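# Free extra slack on the one taut lead

## Task

Five leads are present and exactly one of them is under tension. Its tautness can't be seen, so find it by feeling the leads with the grippers. Draw at least 3 cm more of that taut lead out past its clamp, and the extra length must still be out after the robot releases it. The clamp only releases while its matching handle is held raised. The matching handle carries the same letter as the port the lead is plugged into. Raising any other handle breaks that handle's seal, so leave all other handles down. No plug may come out of its port at any moment, not even briefly, or the task fails. The result must hold without the robot holding anything in place. Finish by opening the grippers and moving both arms away.

## Robot and tools

ROBOT. There are two arms, left_arm and right_arm, each with seven joints and a parallel gripper. In every row and every per-joint list in a result, the joint order is: waist, shoulder, upper arm roll, elbow, forearm roll, wrist pitch, wrist roll. Three joints on each arm have their sign flipped against the URDF: upper arm roll, forearm roll and wrist pitch. This applies to what you send and to what results and refusals report. The stated ranges keep URDF signs, so negate and swap them for those three joints.

Stated ranges (rad, URDF signs): waist, upper arm roll, forearm roll and wrist roll are -69.115 to 69.115. Shoulder is -2.250 to 2.250, elbow -2.580 to 2.580, wrist pitch -2.100 to 2.100. A joint's true end may differ from these by up to 0.013 rad.

FRAME. Gripper poses are in one scene frame shared by both arms. The origin is on the tabletop midway between the arms. +z is up, +x points out over the table, and left_arm sits toward +y. The arm names do not match image left or right. Positions are in metres and orientations are quaternions in wxyz order. Printed hand positions can be slightly off, especially at full reach.

The gripper's fingers point along its own +z axis and open and close along its y axis. The reported position is the spot between the pads when they are shut. Fingertips extend about 19 mm past that point when closed and about 6 mm when fully open. Closing pushes the tips roughly 13 mm farther from the arm, so leave that clearance above surfaces.

ROW FORMAT. A row is 18 plain numbers, each in [-1, 1], and both arms are always included. The order is: left_arm's 7 joint values, left gripper position, left gripper speed, then the same 9 for right_arm.

The joint values are offsets, not poses. For the first four joints, 1.0 equals 0.9985 rad; for the last three, 1.0 equals 0.8765 rad. In execute_actions, each offset is measured from the arm's angles at the start of that action, not from the previous row. For the first action of a call, that start is the most recently reported angles. Send 0 for a joint to leave it still.

Gripper position is absolute: +1 is fully open (85 mm), 0 is about 41 mm, about -0.8 brings the pads together, and -1 closes until something blocks the fingers. Gripper speed runs from about 20 mm/s at -1, through 85 at 0, to 150 at +1. Full-close force is set by the arm at roughly 190 to 235 N per pad. A 0 in a gripper slot is a real command, so repeat the previous two numbers to leave a gripper unchanged.

TOOLS

execute_actions(actions): takes a list of actions. Each action is a table of up to 15 rows, one row per 1/30 s step. A shorter table repeats its final row to fill the 15 steps (0.5 s). An empty list simply returns the current state and images. An action is refused for both arms if it would take a joint more than 0.013 rad outward beyond its range, judged from that action's starting angles. A malformed action, or a first action that fails this check, rejects the whole call with no motion. When a joint is driven to its real end, a "joint sent to its limit" line appears. If that line is absent, it does not prove the joint has room to go further.

move(target, speed, blocking): target is one 18-number row. Its joint offsets are counted from the "Joint positions" of the latest result that shows them. Its gripper numbers are applied at once. All joints follow paths that finish together, so the hand traces a curve, and the paths ignore obstacles and the other arm. speed (0.01 to 2 rad/s, default 0.5) caps the joint with the longest travel. Paths last between 0.5 and 10 s and are cut off at 10 s. With blocking=false you get a result after 0.5 s while the motion continues. Until a result shows it ended, execute_actions and move are refused, so call wait or stop. The extra "move:" line reports the ending (done, off_target, moving, held, fault), limits=held or limits=none, and each arm's joint farthest from its target. Faster moves and targets set deeper past a contact hit or press harder. To keep pressing as before, send the offsets from Joint positions to Joint targets.

wait(seconds): 0 to 10 s. Arms keep their last command, and a running move continues; the wait returns early if the move ends.

stop(): brakes a running move. Faster arms need more room to stop. Finger motion continues.

zoom_image(camera, region): camera is cam_high, cam_low, cam_left_wrist or cam_right_wrist, each 672x504. region is [x0, y0, x1, y1] in pixels from the top-left corner, at most 504 by 504.

finished_scene(scene): pass the current scene number. It ends the scene permanently after the last command has been held, and it reports success.

MOTION NOTES. Joint speed and acceleration are limited. Each step's joint target stays within 0.304 rad of the measured angle for the first four joints and 0.266 rad for the rest. Targets are also pulled back if they would shift the hand more than 70 mm. The "Joint targets" line shows what the joints are heading for. A big motion may stop short, so command the remainder. "joint command not followed" means a clearance check altered some joint targets. While you are thinking, the robot keeps holding your last command.

GRIPPING. Close at -1 and keep sending it. For a gentler hold, open first, then close just slightly narrower than the object. To release, command a gap wider than the object. position_measured_pct is roughly 50 minus 50 times the finger position, so 0 means fully open. A stop below about 90 means something is held or blocking. Around 90 or a little above means the pads met on nothing or on something very thin. Fingers may re-close on their own, up to the commanded position, if the object slips or yields.

FAULTS AND CARE. Load limits are 49.1 N m for the first four joints and 30.9 N m for the last three, and held weight counts. Hitting a load limit halts that arm for 10 s and drops the rest of the call. A MOTOR HOT warning appears at 60 °C. At 75 °C an OVER-TEMPERATURE FAULT lets the arm sag. Avoid arm-to-arm contact, hard impacts and heavy pushing. Don't knock anything off the table, raise the wrong handle, or let any plug unseat. Loose items may occasionally be nudged by outside forces.

Each tool is called after "Request:" by a JSON object that holds its "method" and its "body", one argument or row to a line.

## Session

Request:
{"method": "execute_actions", "body": {
  "actions": []
}}

Scene clock: 0.00 s.
left_arm: end_effector_position=(+0.4942, +0.3282, +0.3431) position_measured_pct=0.0 end_effector_quat_wxyz=(+0.088, +0.740, -0.649, -0.151) | right_arm: end_effector_position=(+0.5036, -0.3985, +0.2006) position_measured_pct=0.0 end_effector_quat_wxyz=(+0.002, +0.051, +0.999, +0.001)
Joint names: [waist, shoulder, upper arm roll, elbow, forearm roll, wrist pitch, wrist roll]
Joint positions: left_arm=[ 0.107  0.795  0.352  0.613 -0.098 -2.08   3.013] | right_arm=[-0.054  0.432  0.003  1.654 -0.    -1.051  1.516]
Joint velocities: left_arm=[-0.     0.     0.001 -0.001  0.001 -0.    -0.   ] | right_arm=[ 0.  0.  0. -0.  0.  0. -0.]
Motor temperatures (°C, as the motors report them): left_arm=[31 28 26 29 28 38 41] | right_arm=[28 28 25 26 35 37 31]
Joint targets: left_arm=[0.107 0.795 0.352 0.613 -0.098 -2.080 3.013] | right_arm=[-0.054 0.432 0.003 1.654 -0.000 -1.051 1.516]

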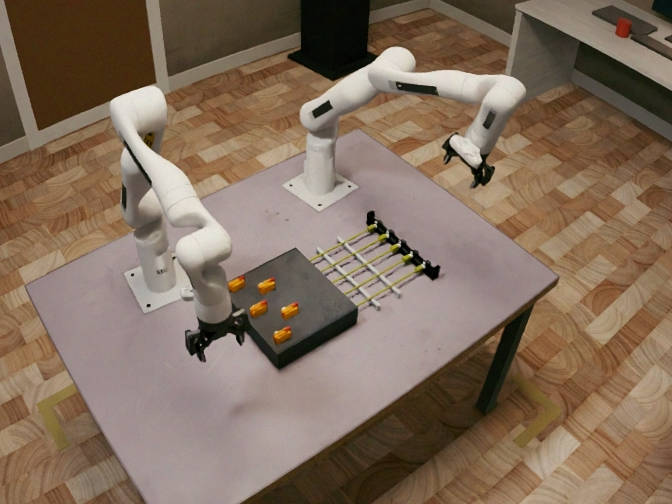

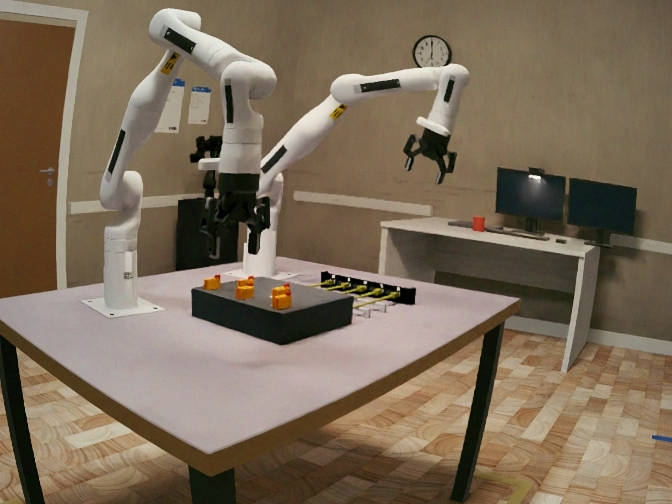

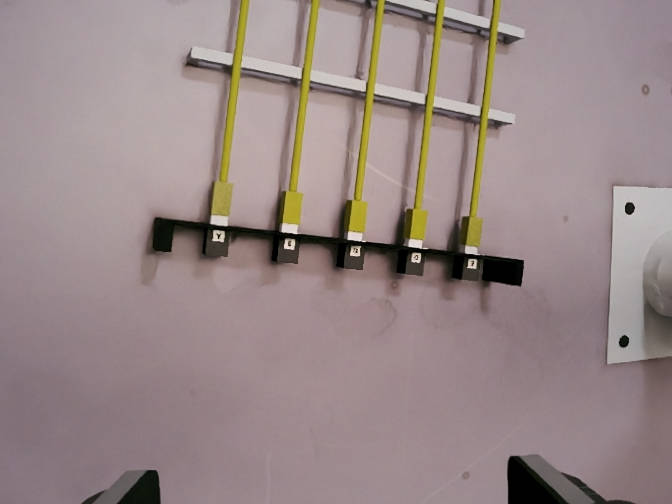

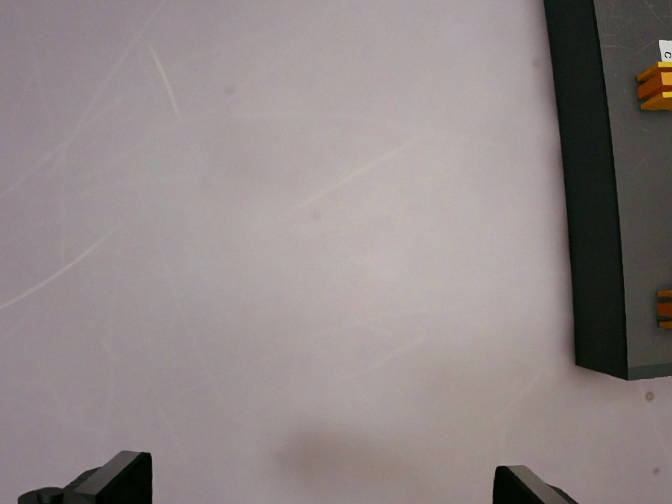

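Request:
{"method": "move", "body": {
  "target": [0.1245,-0.2,-0.1175,0.423,0.037,0.525,-1,-0.3,0,-0.05,0,0,0,0,0,0.47,0,0],
  "speed": 1.2
}}

Request:
{"method": "move", "body": {
  "target": [0.1245,-0.05,-0.1175,0.423,0.037,0.525,-1,-0.3,0,-0.05,0,0,0,0,0,0.47,0,0],
  "speed": 1.2
}}

Request:
{"method": "move", "body": {
  "target": [0.1245,0.015,-0.1175,0.423,0.037,0.525,-1,-0.3,0,-0.05,0,0,0,0,0,0.47,0,0],
  "speed": 1.0
}}

Scene clock: 18.13 s.
left_arm: end_effector_position=(+0.5092, +0.2571, +0.3077) position_measured_pct=65.1 end_effector_quat_wxyz=(-0.039, -0.317, +0.947, +0.043) | right_arm: end_effector_position=(+0.5054, -0.3761, +0.2006) position_measured_pct=49.6 end_effector_quat_wxyz=(+0.002, -0.179, +0.984, +0.000)
Joint names: [waist, shoulder, upper arm roll, elbow, forearm roll, wrist pitch, wrist roll]
Joint positions: left_arm=[ 0.231  0.595  0.234  1.035 -0.066 -1.62   2.137] | right_arm=[-0.104  0.432  0.003  1.654 -0.    -1.051  1.928]
Joint velocities: left_arm=[ 0.001 -0.001 -0.    -0.001 -0.     0.     0.   ] | right_arm=[-0.     0.    -0.     0.001 -0.    -0.     0.   ]
Motor temperatures (°C, as the motors report them): left_arm=[31 28 26 29 28 38 41] | right_arm=[28 28 25 26 35 37 31]
Joint targets: left_arm=[0.231 0.595 0.234 1.035 -0.066 -1.620 2.137] | right_arm=[-0.104 0.432 0.003 1.654 -0.000 -1.051 1.928]
move: done; limits=none; left_arm: farthest joint: the waist, 0.001 radians from its target (0.125 radians at the start); right_arm: farthest joint: the waist, 0.000 radians from its target (0.050 radians at the start)

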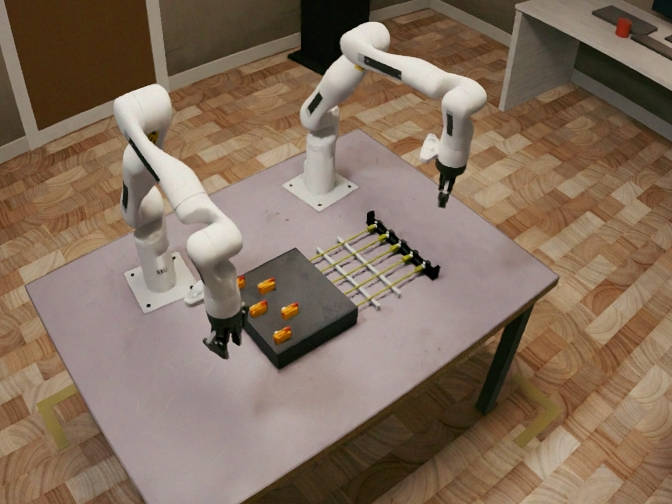

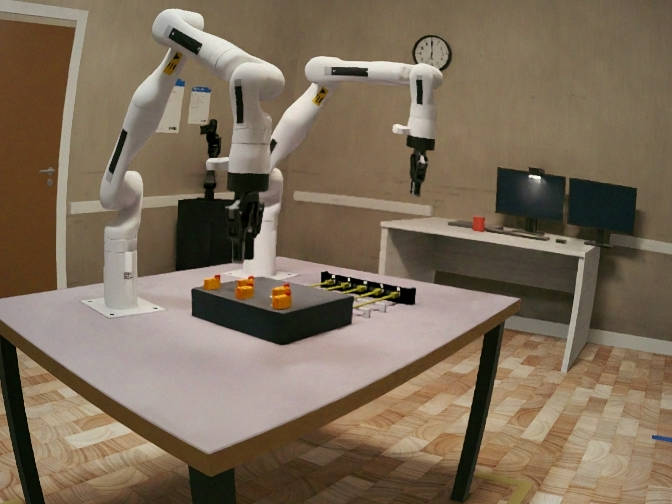

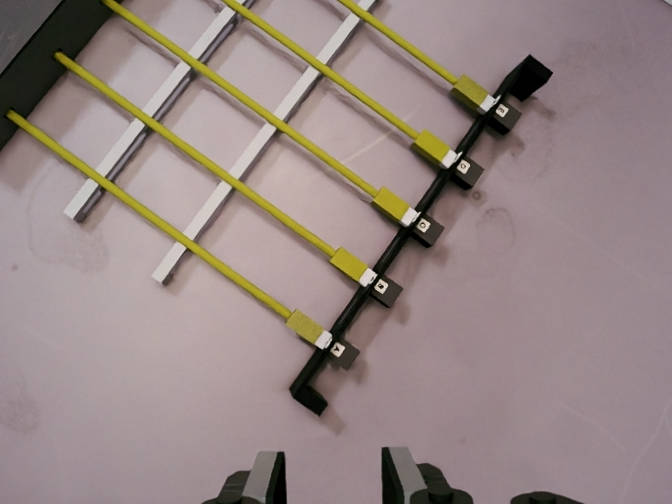

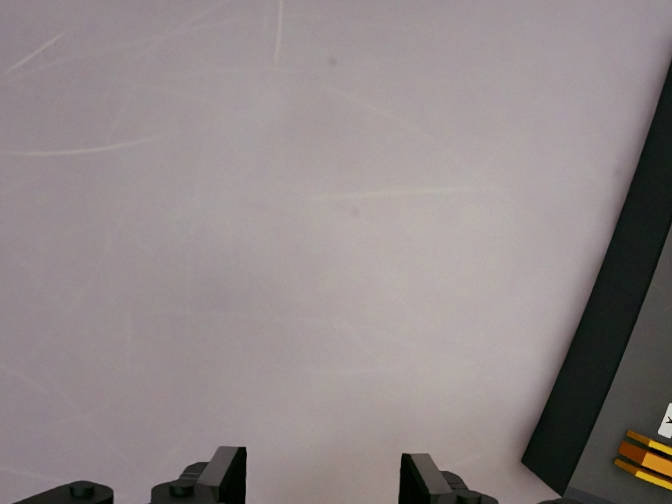

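Scene clock: 19.40 s.
left_arm: end_effector_position=(+0.4804, +0.1666, +0.2020) position_measured_pct=65.1 end_effector_quat_wxyz=(-0.010, +0.219, +0.976, +0.014) | right_arm: end_effector_position=(+0.5060, -0.3536, +0.2006) position_measured_pct=49.6 end_effector_quat_wxyz=(+0.002, -0.399, +0.917, -0.000)
Joint names: [waist, shoulder, upper arm roll, elbow, forearm roll, wrist pitch, wrist roll]
Joint positions: left_arm=[ 0.355  0.545  0.117  1.458 -0.033 -1.16   1.26 ] | right_arm=[-0.154  0.432  0.003  1.654 -0.    -1.051  2.34 ]
Joint velocities: left_arm=[ 0.002 -0.003 -0.     0.001  0.002  0.001 -0.001] | right_arm=[-0.001  0.    -0.    -0.     0.    -0.     0.001]
Motor temperatures (°C, as the motors report them): left_arm=[31 28 26 29 28 38 41] | right_arm=[28 28 25 26 35 37 31]
Joint targets: left_arm=[0.355 0.545 0.117 1.458 -0.033 -1.160 1.260] | right_arm=[-0.154 0.432 0.003 1.654 -0.000 -1.051 2.340]
move: done; limits=none; left_arm: farthest joint: the waist, 0.001 radians from its target (0.125 radians at the start); right_arm: farthest joint: the waist, 0.000 radians from its target (0.050 radians at the start)

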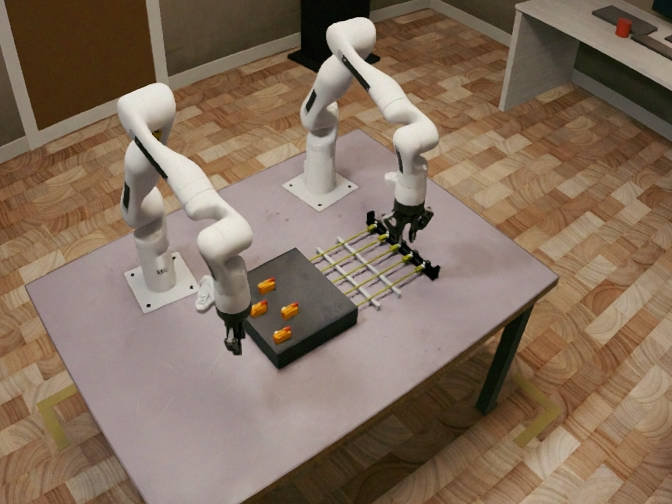

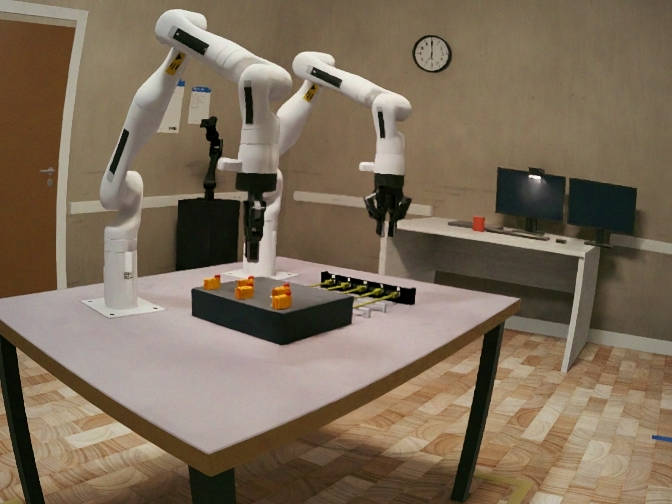

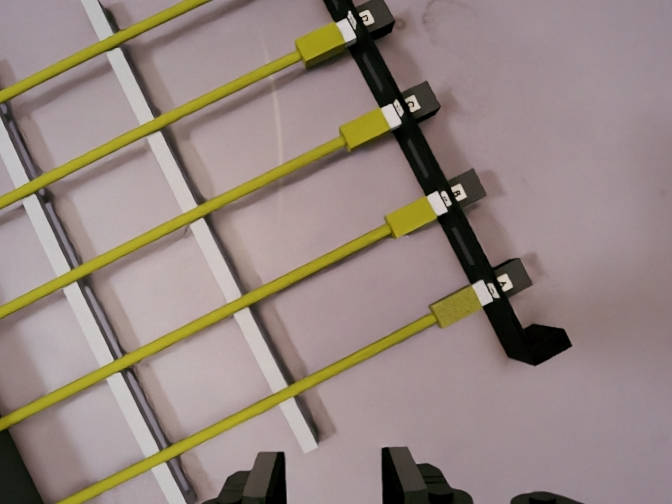

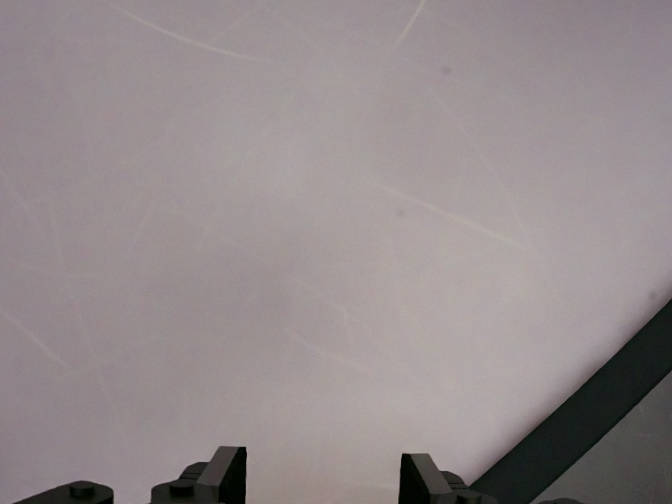

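Scene clock: 20.77 s.
left_arm: end_effector_position=(+0.3826, +0.0898, +0.0896) position_measured_pct=65.1 end_effector_quat_wxyz=(+0.001, +0.702, +0.712, -0.000) | right_arm: end_effector_position=(+0.5055, -0.3310, +0.2006) position_measured_pct=49.6 end_effector_quat_wxyz=(+0.002, -0.598, +0.801, -0.000)
Joint names: [waist, shoulder, upper arm roll, elbow, forearm roll, wrist pitch, wrist roll]
Joint positions: left_arm=[ 0.479  0.561 -0.     1.88  -0.001 -0.7    0.384] | right_arm=[-0.204  0.432  0.003  1.654 -0.    -1.051  2.752]
Joint velocities: left_arm=[ 0.002 -0.001 -0.     0.002 -0.001 -0.     0.001] | right_arm=[-0.001 -0.     0.     0.    -0.     0.     0.   ]
Motor temperatures (°C, as the motors report them): left_arm=[31 28 26 29 28 38 41] | right_arm=[28 28 25 26 35 37 31]
Joint targets: left_arm=[0.479 0.560 -0.000 1.880 -0.001 -0.700 0.384] | right_arm=[-0.204 0.432 0.003 1.654 -0.000 -1.051 2.752]
move: done; limits=none; left_arm: farthest joint: the shoulder, 0.001 radians from its target (0.014 radians at the start); right_arm: farthest joint: the waist, 0.000 radians from its target (0.050 radians at the start)

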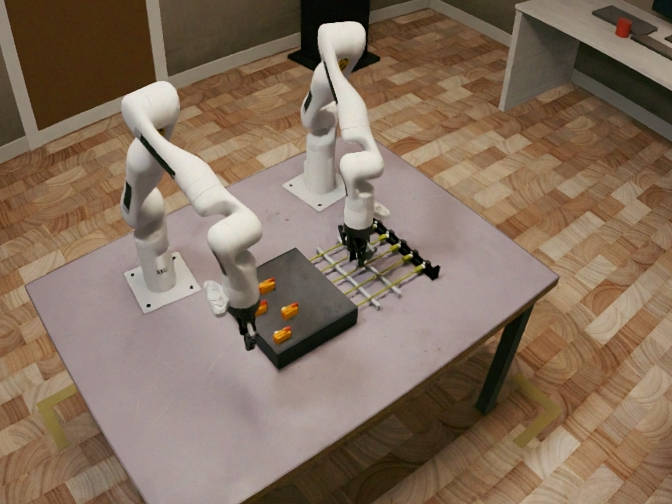

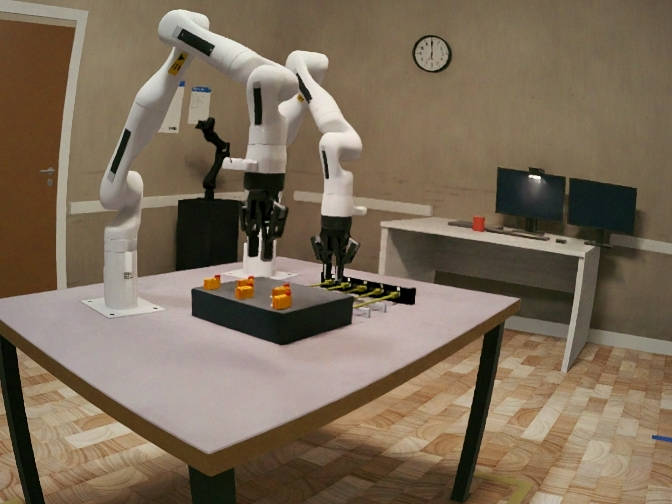

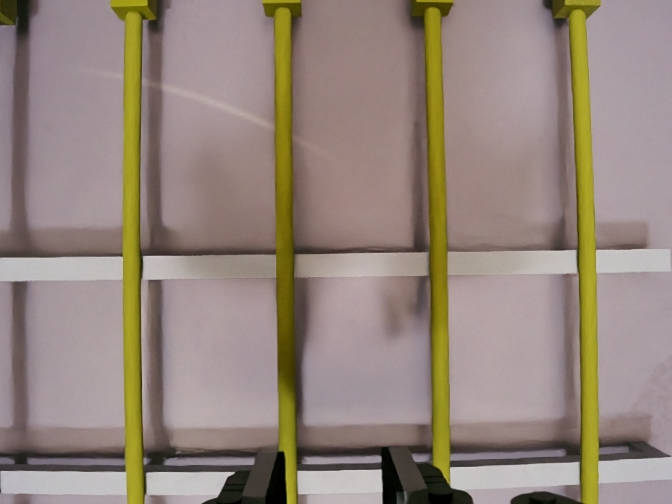

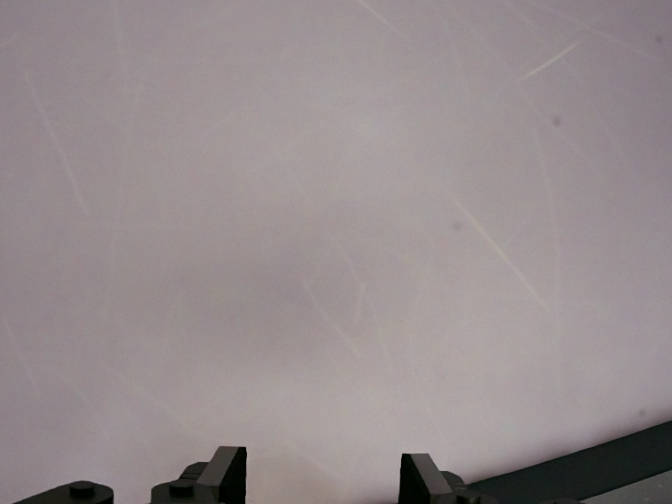

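Request:
{"method": "execute_actions", "body": {
  "actions": [
    [[0,-0.02,0,0.06,0,0.046,0,-0.3,0,0,0,0,0,0,0,0,0,0]],
    [[0,0.1,0,0.0315,0,0.149,0,-0.3,0,0,0,0,0,0,0,0,0,0]]
  ]
}}

Scene clock: 29.80 s.
left_arm: end_effector_position=(+0.3676, +0.0957, +0.0400) position_measured_pct=65.1 end_effector_quat_wxyz=(+0.001, +0.702, +0.712, +0.000) | right_arm: end_effector_position=(+0.5055, -0.3310, +0.2006) position_measured_pct=49.6 end_effector_quat_wxyz=(+0.002, -0.598, +0.801, -0.000)
Joint names: [waist, shoulder, upper arm roll, elbow, forearm roll, wrist pitch, wrist roll]
Joint positions: left_arm=[ 0.479  0.64  -0.     1.971 -0.001 -0.529  0.384] | right_arm=[-0.204  0.432  0.003  1.654 -0.    -1.051  2.752]
Joint velocities: left_arm=[-0.     0.011 -0.     0.002  0.    -0.    -0.001] | right_arm=[-0.     0.     0.     0.001  0.     0.    -0.   ]
Motor temperatures (°C, as the motors report them): left_arm=[31 28 26 29 28 38 41] | right_arm=[28 28 25 26 35 37 31]
Joint targets: left_arm=[0.479 0.641 -0.000 1.971 -0.001 -0.529 0.384] | right_arm=[-0.204 0.432 0.003 1.654 -0.000 -1.051 2.752]

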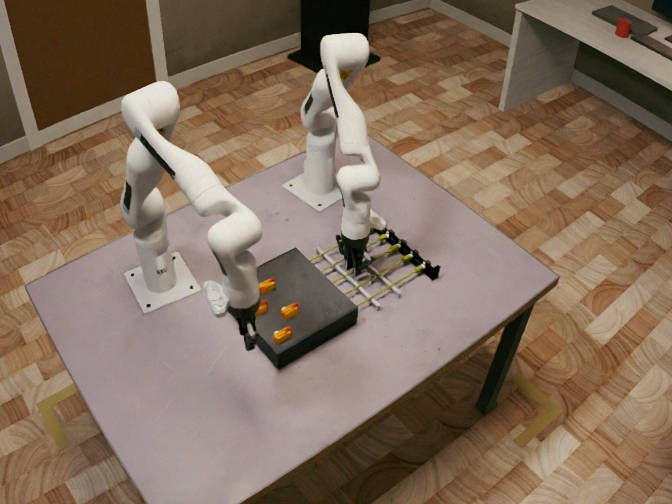

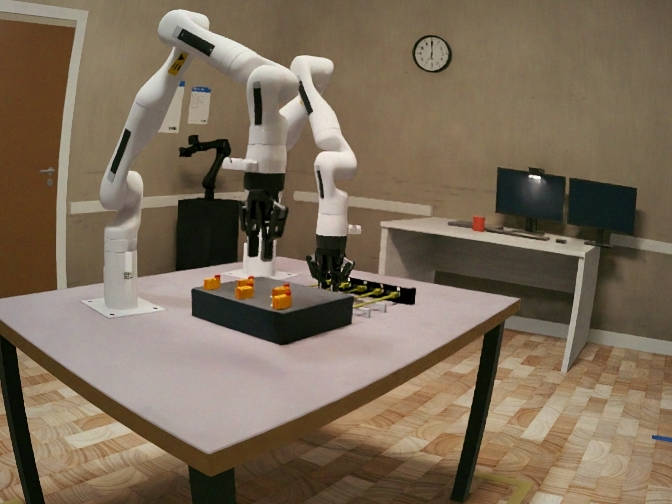

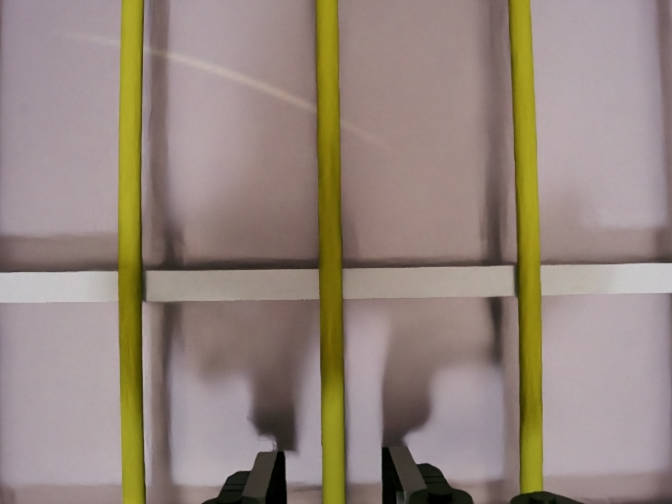

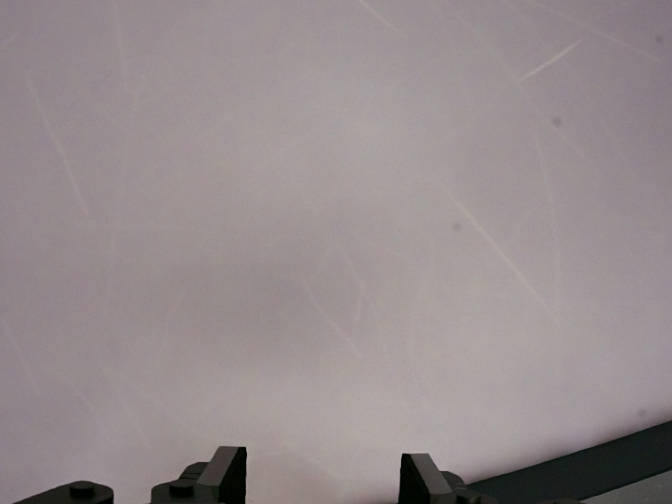

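Request:
{"method": "execute_actions", "body": {
  "actions": [
    [[0,0,0,0,0,0,0,-0.74,0,0,0,0,0,0,0,0,0,0]],
    [[-0.022,-0.0055,0,0.014,0,0.01,-0.025,-0.74,0,0,0,0,0,0,0,0,0,0]]
  ]
}}

Scene clock: 35.30 s.
left_arm: end_effector_position=(+0.3676, +0.1031, +0.0404) position_measured_pct=85.3 end_effector_quat_wxyz=(+0.003, +0.703, +0.711, -0.000) | right_arm: end_effector_position=(+0.5055, -0.3310, +0.2006) position_measured_pct=49.6 end_effector_quat_wxyz=(+0.002, -0.598, +0.801, -0.000)
Joint names: [waist, shoulder, upper arm roll, elbow, forearm roll, wrist pitch, wrist roll]
Joint positions: left_arm=[ 0.459  0.634 -0.003  1.984 -0.002 -0.519  0.362] | right_arm=[-0.204  0.432  0.003  1.654 -0.    -1.051  2.752]
Joint velocities: left_arm=[-0.001 -0.    -0.    -0.001  0.     0.     0.   ] | right_arm=[-0.     0.    -0.     0.002  0.     0.    -0.002]
Motor temperatures (°C, as the motors report them): left_arm=[31 28 26 29 28 38 41] | right_arm=[28 28 25 26 35 37 31]
Joint targets: left_arm=[0.457 0.634 -0.000 1.985 -0.001 -0.520 0.362] | right_arm=[-0.204 0.432 0.003 1.654 -0.000 -1.051 2.752]

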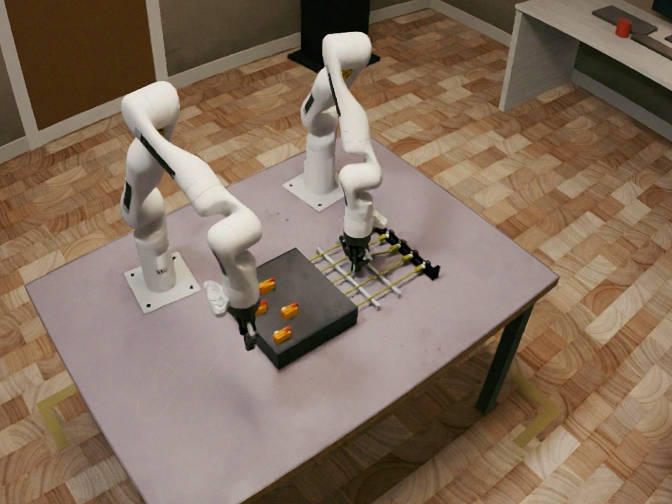

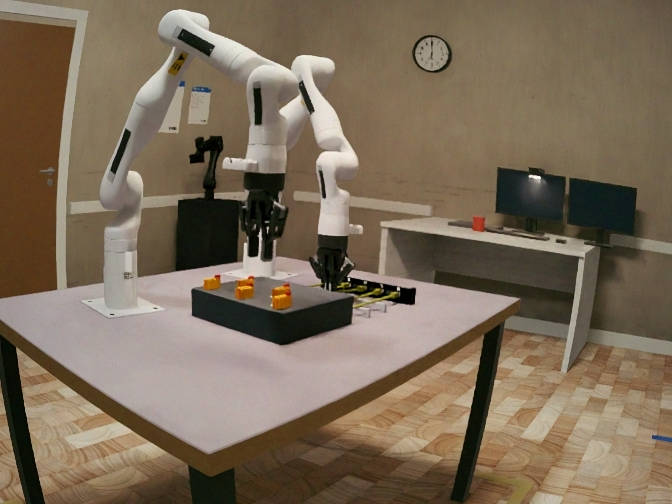

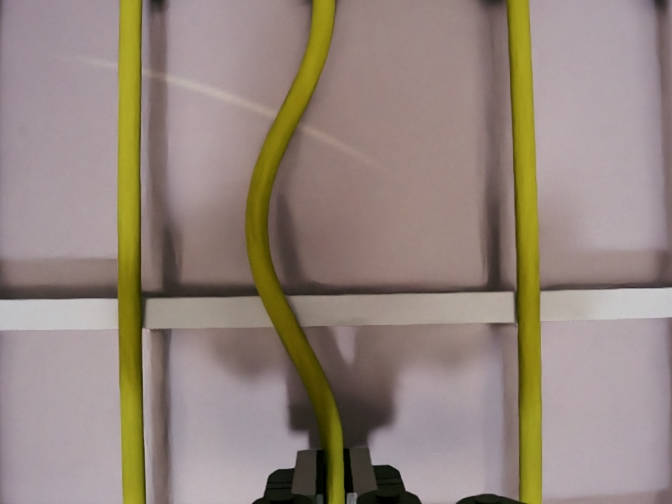

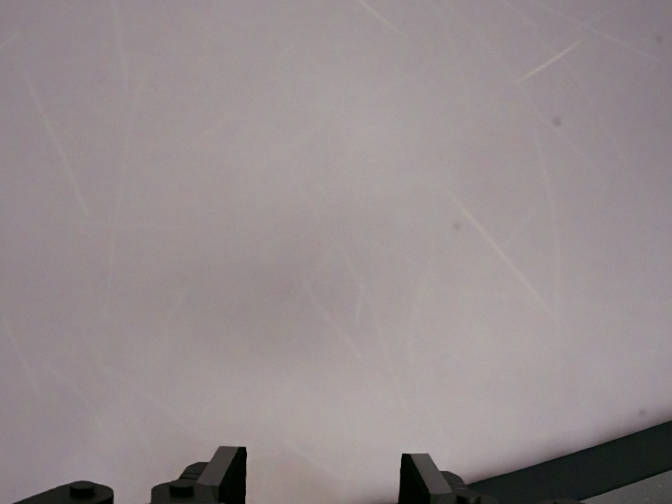

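Request:
{"method": "execute_actions", "body": {
  "actions": [
    [[0.02,0.006,0.003,-0.013,0,-0.011,0.025,-0.74,0,0,0,0,0,0,0,0,0,0]],
    [[0,0,0,0,0,0,0,-0.3,0,0,0,0,0,0,0,0,0,0]],
    [[0,-0.065,0,-0.015,0,-0.091,0,-0.3,0,0,0,0,0,0,0,0,0,0]],
    [[-0.041,0.0653,0,-0.1653,0,-0.114,-0.047,-0.3,0,0,0,0,0,0,0,0,0,0]],
    [[0,0.067,0,0.014,0,0.091,0,-0.3,0,0,0,0,0,0,0,0,0,0]],
    [[0,0,0,0,0,0,0,-0.74,0,0,0,0,0,0,0,0,0,0]],
    [[-0.02,-0.0055,0,0.0135,0,0.009,-0.023,-0.74,0,0,0,0,0,0,0,0,0,0]]
  ]
}}

Scene clock: 46.07 s.
left_arm: end_effector_position=(+0.4195, +0.0973, +0.0412) position_measured_pct=85.3 end_effector_quat_wxyz=(+0.006, +0.705, +0.709, -0.002) | right_arm: end_effector_position=(+0.5055, -0.3310, +0.2006) position_measured_pct=49.6 end_effector_quat_wxyz=(+0.002, -0.598, +0.801, -0.000)
Joint names: [waist, shoulder, upper arm roll, elbow, forearm roll, wrist pitch, wrist roll]
Joint positions: left_arm=[ 0.425  0.699 -0.007  1.816 -0.007 -0.618  0.323] | right_arm=[-0.204  0.432  0.003  1.654 -0.    -1.051  2.752]
Joint velocities: left_arm=[-0.    -0.     0.001  0.     0.001  0.001 -0.   ] | right_arm=[ 0.     0.    -0.    -0.001  0.     0.     0.   ]
Motor temperatures (°C, as the motors report them): left_arm=[31 28 26 29 28 38 41] | right_arm=[28 29 25 26 35 37 31]
Joint targets: left_arm=[0.419 0.700 0.000 1.819 -0.002 -0.620 0.323] | right_arm=[-0.204 0.432 0.003 1.654 -0.000 -1.051 2.752]

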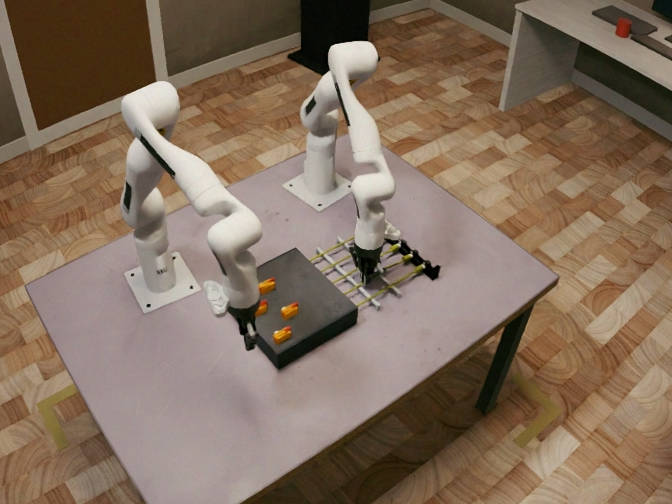

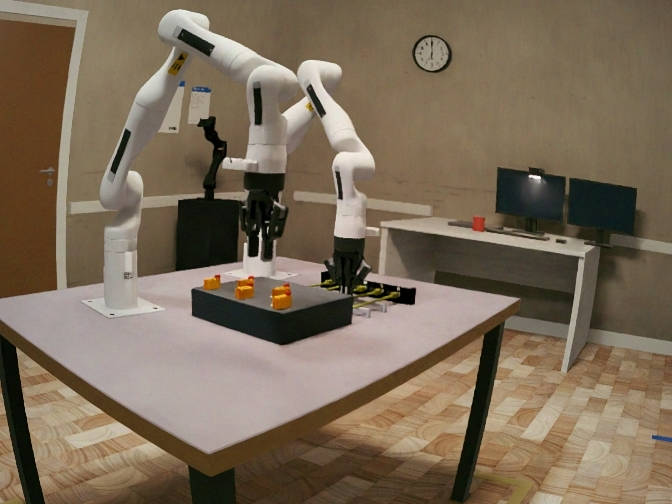

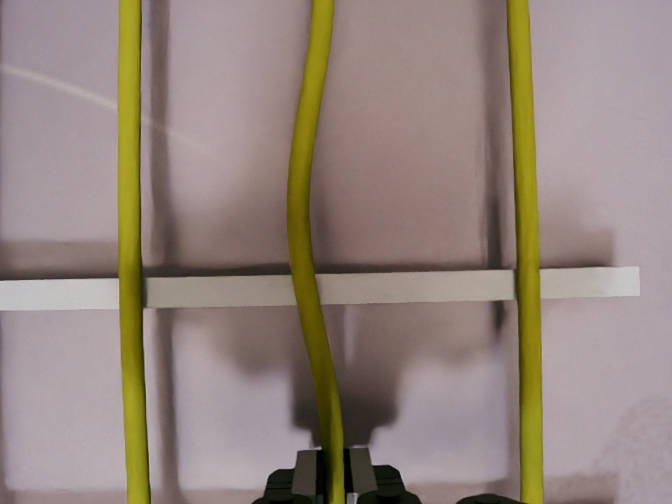

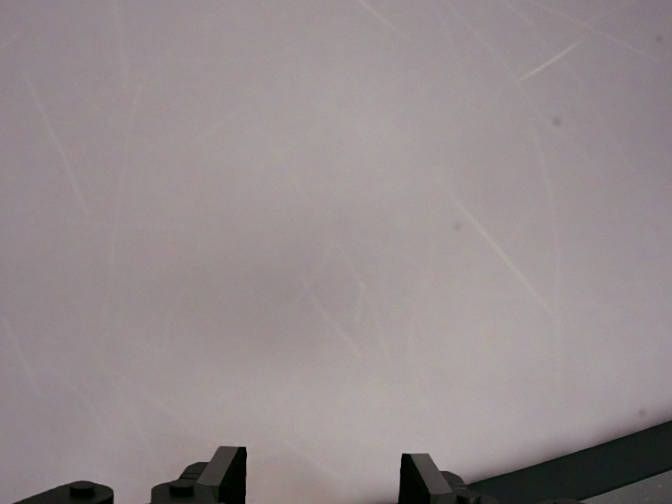

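Request:
{"method": "move", "body": {
  "target": [0.011,0.006,0.007,-0.009,0.005,-0.01,0.02,-0.8,0,-0.449,0.044,0,0.23,0,0.307,-0.162,0,0],
  "speed": 0.6
}}

Scene clock: 51.37 s.
left_arm: end_effector_position=(+0.4200, +0.0954, +0.0402) position_measured_pct=86.5 end_effector_quat_wxyz=(+0.002, +0.702, +0.712, -0.000) | right_arm: end_effector_position=(+0.4204, -0.1568, +0.1243) position_measured_pct=49.6 end_effector_quat_wxyz=(+0.000, +0.714, -0.701, -0.001)
Joint names: [waist, shoulder, upper arm roll, elbow, forearm roll, wrist pitch, wrist roll]
Joint positions: left_arm=[ 0.437  0.704 -0.001  1.807 -0.003 -0.626  0.34 ] | right_arm=[-0.652  0.476  0.003  1.884 -0.    -0.782  2.61 ]
Joint velocities: left_arm=[-0.     0.001  0.001 -0.001  0.    -0.001  0.   ] | right_arm=[-0.002 -0.    -0.     0.001 -0.     0.    -0.001]
Motor temperatures (°C, as the motors report them): left_arm=[31 28 26 29 28 38 41] | right_arm=[28 29 25 26 35 37 31]
Joint targets: left_arm=[0.436 0.705 0.000 1.807 -0.002 -0.627 0.340] | right_arm=[-0.652 0.476 0.003 1.884 -0.000 -0.782 2.610]
move: done; limits=none; left_arm: farthest joint: the waist, 0.001 radians from its target (0.011 radians at the start); right_arm: farthest joint: the waist, 0.001 radians from its target (0.449 radians at the start)

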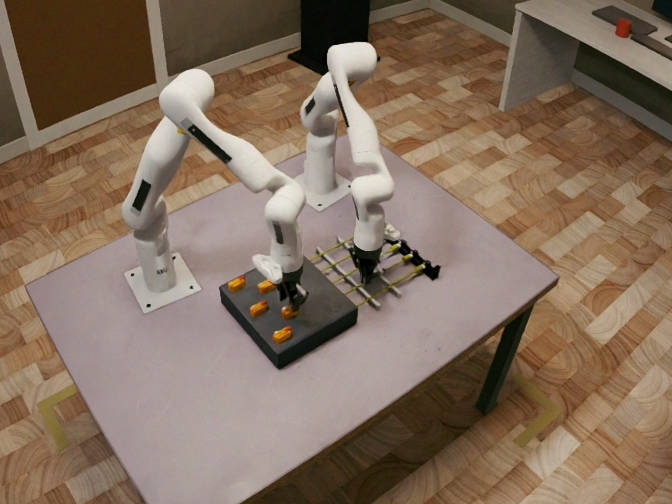

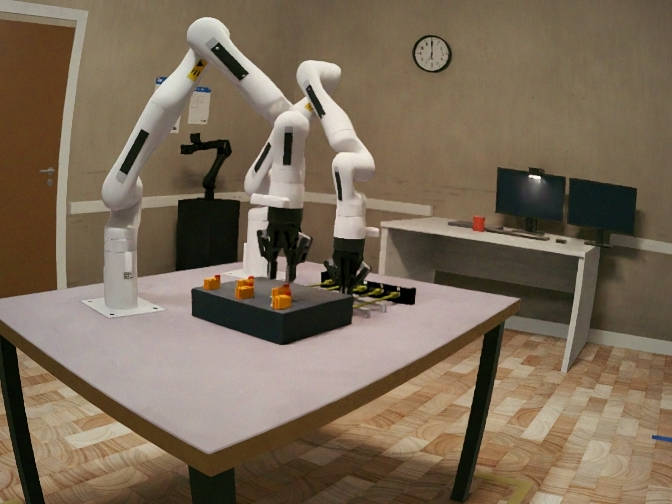

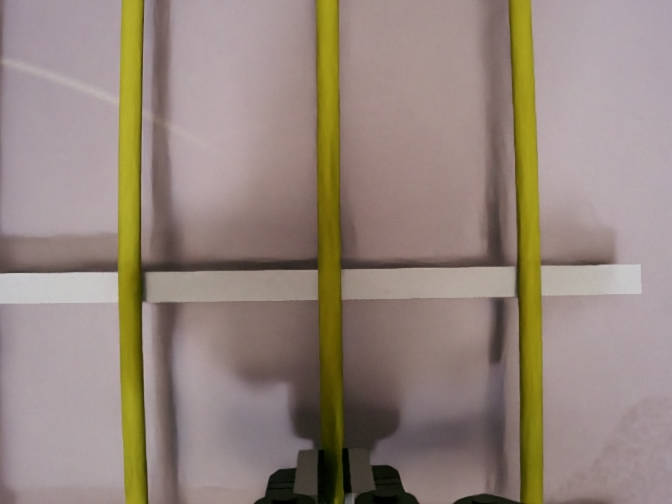

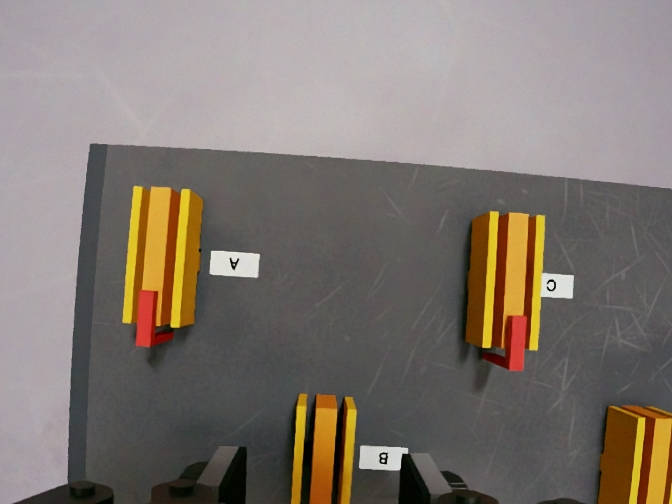

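Request:
{"method": "execute_actions", "body": {
  "actions": [
    [[0,0,0,0,0,0,0,-0.8,0,-0.008,0.0698,0,0.037,0,0.122,-0.07,0,0]],
    [[0,0,0,0,0,0,0,-0.8,0,0,0,0,0,0,0,0,-1,0]],
    [[0,0,0,0,0,0,0,-0.8,0,0,-0.027,0,-0.0127,0,-0.045,0,-1,0]]
  ]
}}

Scene clock: 62.53 s.
left_arm: end_effector_position=(+0.4199, +0.0953, +0.0402) position_measured_pct=86.5 end_effector_quat_wxyz=(+0.002, +0.702, +0.712, -0.000) | right_arm: end_effector_position=(+0.4202, -0.1536, +0.0977) position_measured_pct=81.7 end_effector_quat_wxyz=(+0.001, +0.697, -0.717, +0.000)
Joint names: [waist, shoulder, upper arm roll, elbow, forearm roll, wrist pitch, wrist roll]
Joint positions: left_arm=[ 0.437  0.704 -0.001  1.807 -0.003 -0.626  0.34 ] | right_arm=[-0.66   0.528  0.003  1.907 -0.004 -0.708  2.553]
Joint velocities: left_arm=[0.    0.    0.    0.002 0.001 0.    0.001] | right_arm=[-0.    -0.    -0.    -0.    -0.    -0.    -0.001]
Motor temperatures (°C, as the motors report them): left_arm=[31 28 26 29 28 38 41] | right_arm=[28 29 25 26 35 37 31]
Joint targets: left_arm=[0.437 0.704 -0.001 1.807 -0.003 -0.626 0.340] | right_arm=[-0.660 0.518 0.003 1.907 -0.002 -0.714 2.551]

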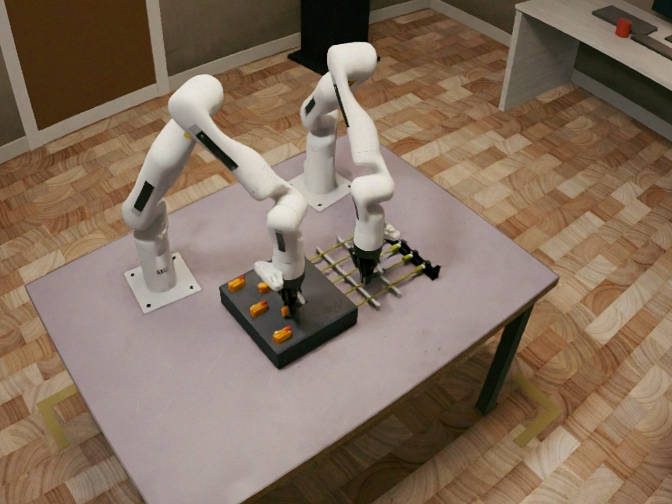

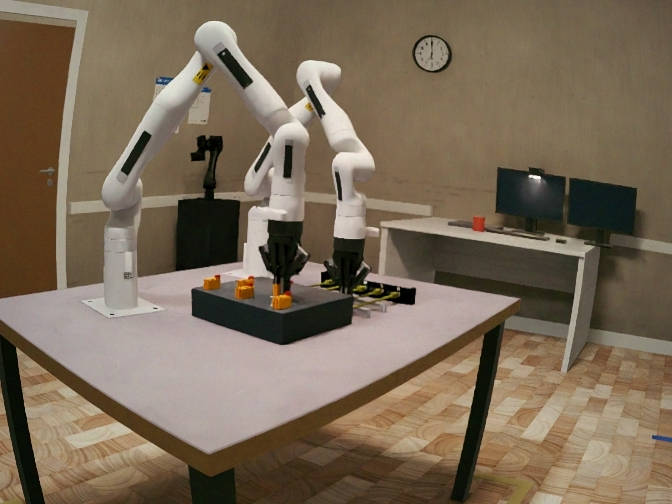

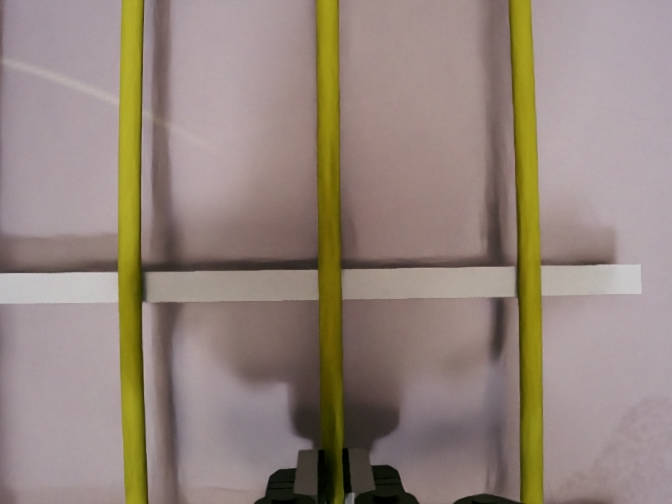

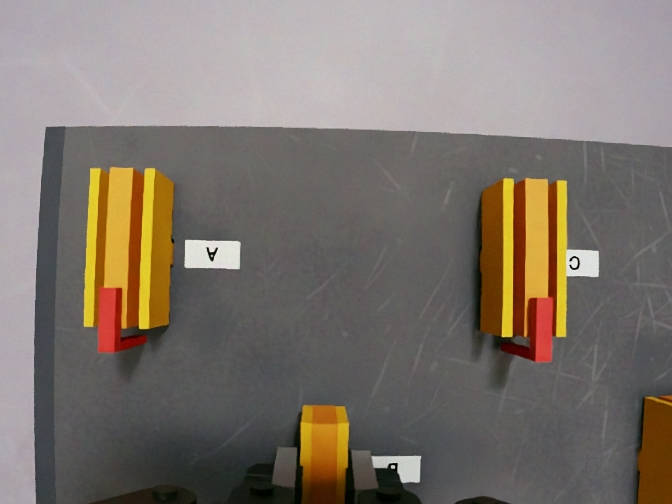

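Request:
{"method": "move", "body": {
  "target": [-0.11,-0.059,0,0.057,0,-0.002,-0.125,-0.8,0,0,-0.01,0,0,0,-0.007,0,-1,0],
  "speed": 0.06
}}

Scene clock: 68.97 s.
left_arm: end_effector_position=(+0.4179, +0.1436, +0.0564) position_measured_pct=86.5 end_effector_quat_wxyz=(+0.004, +0.704, +0.711, -0.001) | right_arm: end_effector_position=(+0.4202, -0.1536, +0.0977) position_measured_pct=81.7 end_effector_quat_wxyz=(+0.001, +0.698, -0.716, +0.001)
Joint names: [waist, shoulder, upper arm roll, elbow, forearm roll, wrist pitch, wrist roll]
Joint positions: left_arm=[ 0.331  0.645 -0.004  1.863 -0.005 -0.627  0.231] | right_arm=[-0.66   0.528  0.004  1.907 -0.005 -0.708  2.554]
Joint velocities: left_arm=[-0.002 -0.002 -0.     0.    -0.    -0.001  0.002] | right_arm=[ 0. -0.  0. -0. -0. -0. -0.]
Motor temperatures (°C, as the motors report them): left_arm=[31 28 26 29 28 38 41] | right_arm=[28 29 25 26 35 37 31]
Joint targets: left_arm=[0.327 0.646 -0.001 1.864 -0.003 -0.628 0.231] | right_arm=[-0.660 0.518 0.003 1.907 -0.004 -0.714 2.553]
move: done; limits=none; left_arm: farthest joint: the waist, 0.003 radians from its target (0.110 radians at the start); right_arm: farthest joint: the shoulder, 0.010 radians from its target (0.010 radians at the start)

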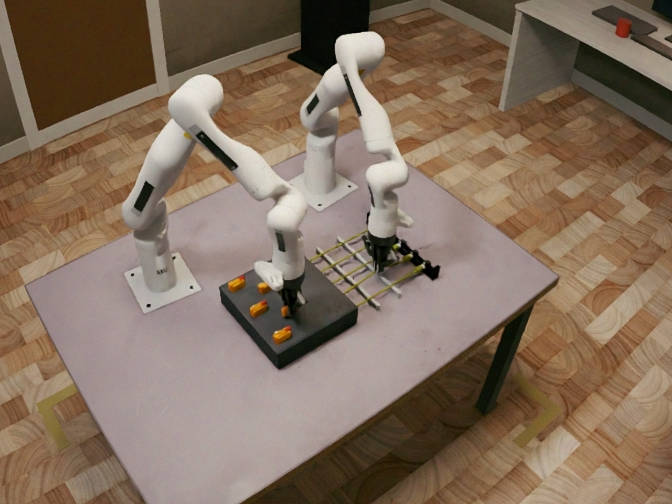

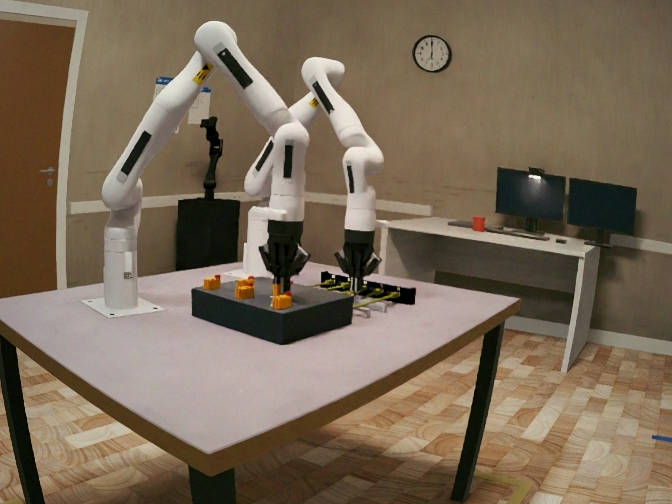

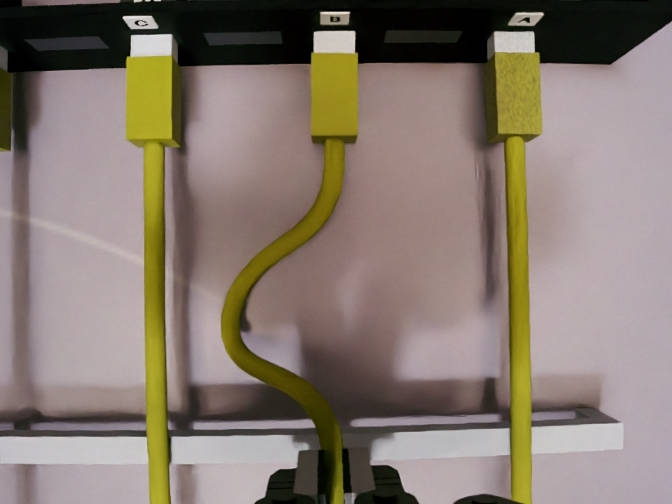

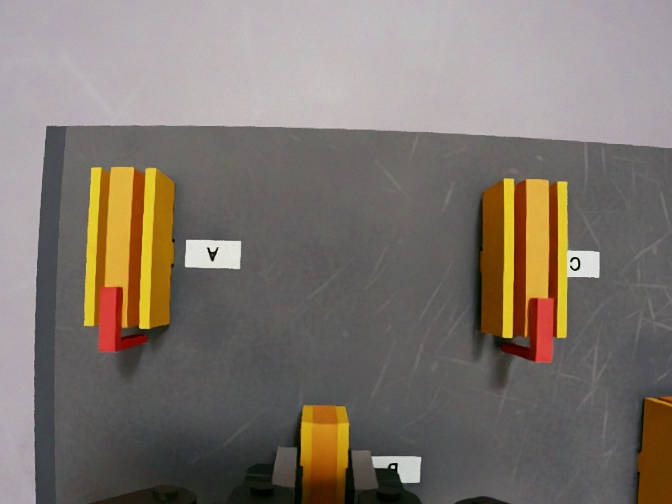

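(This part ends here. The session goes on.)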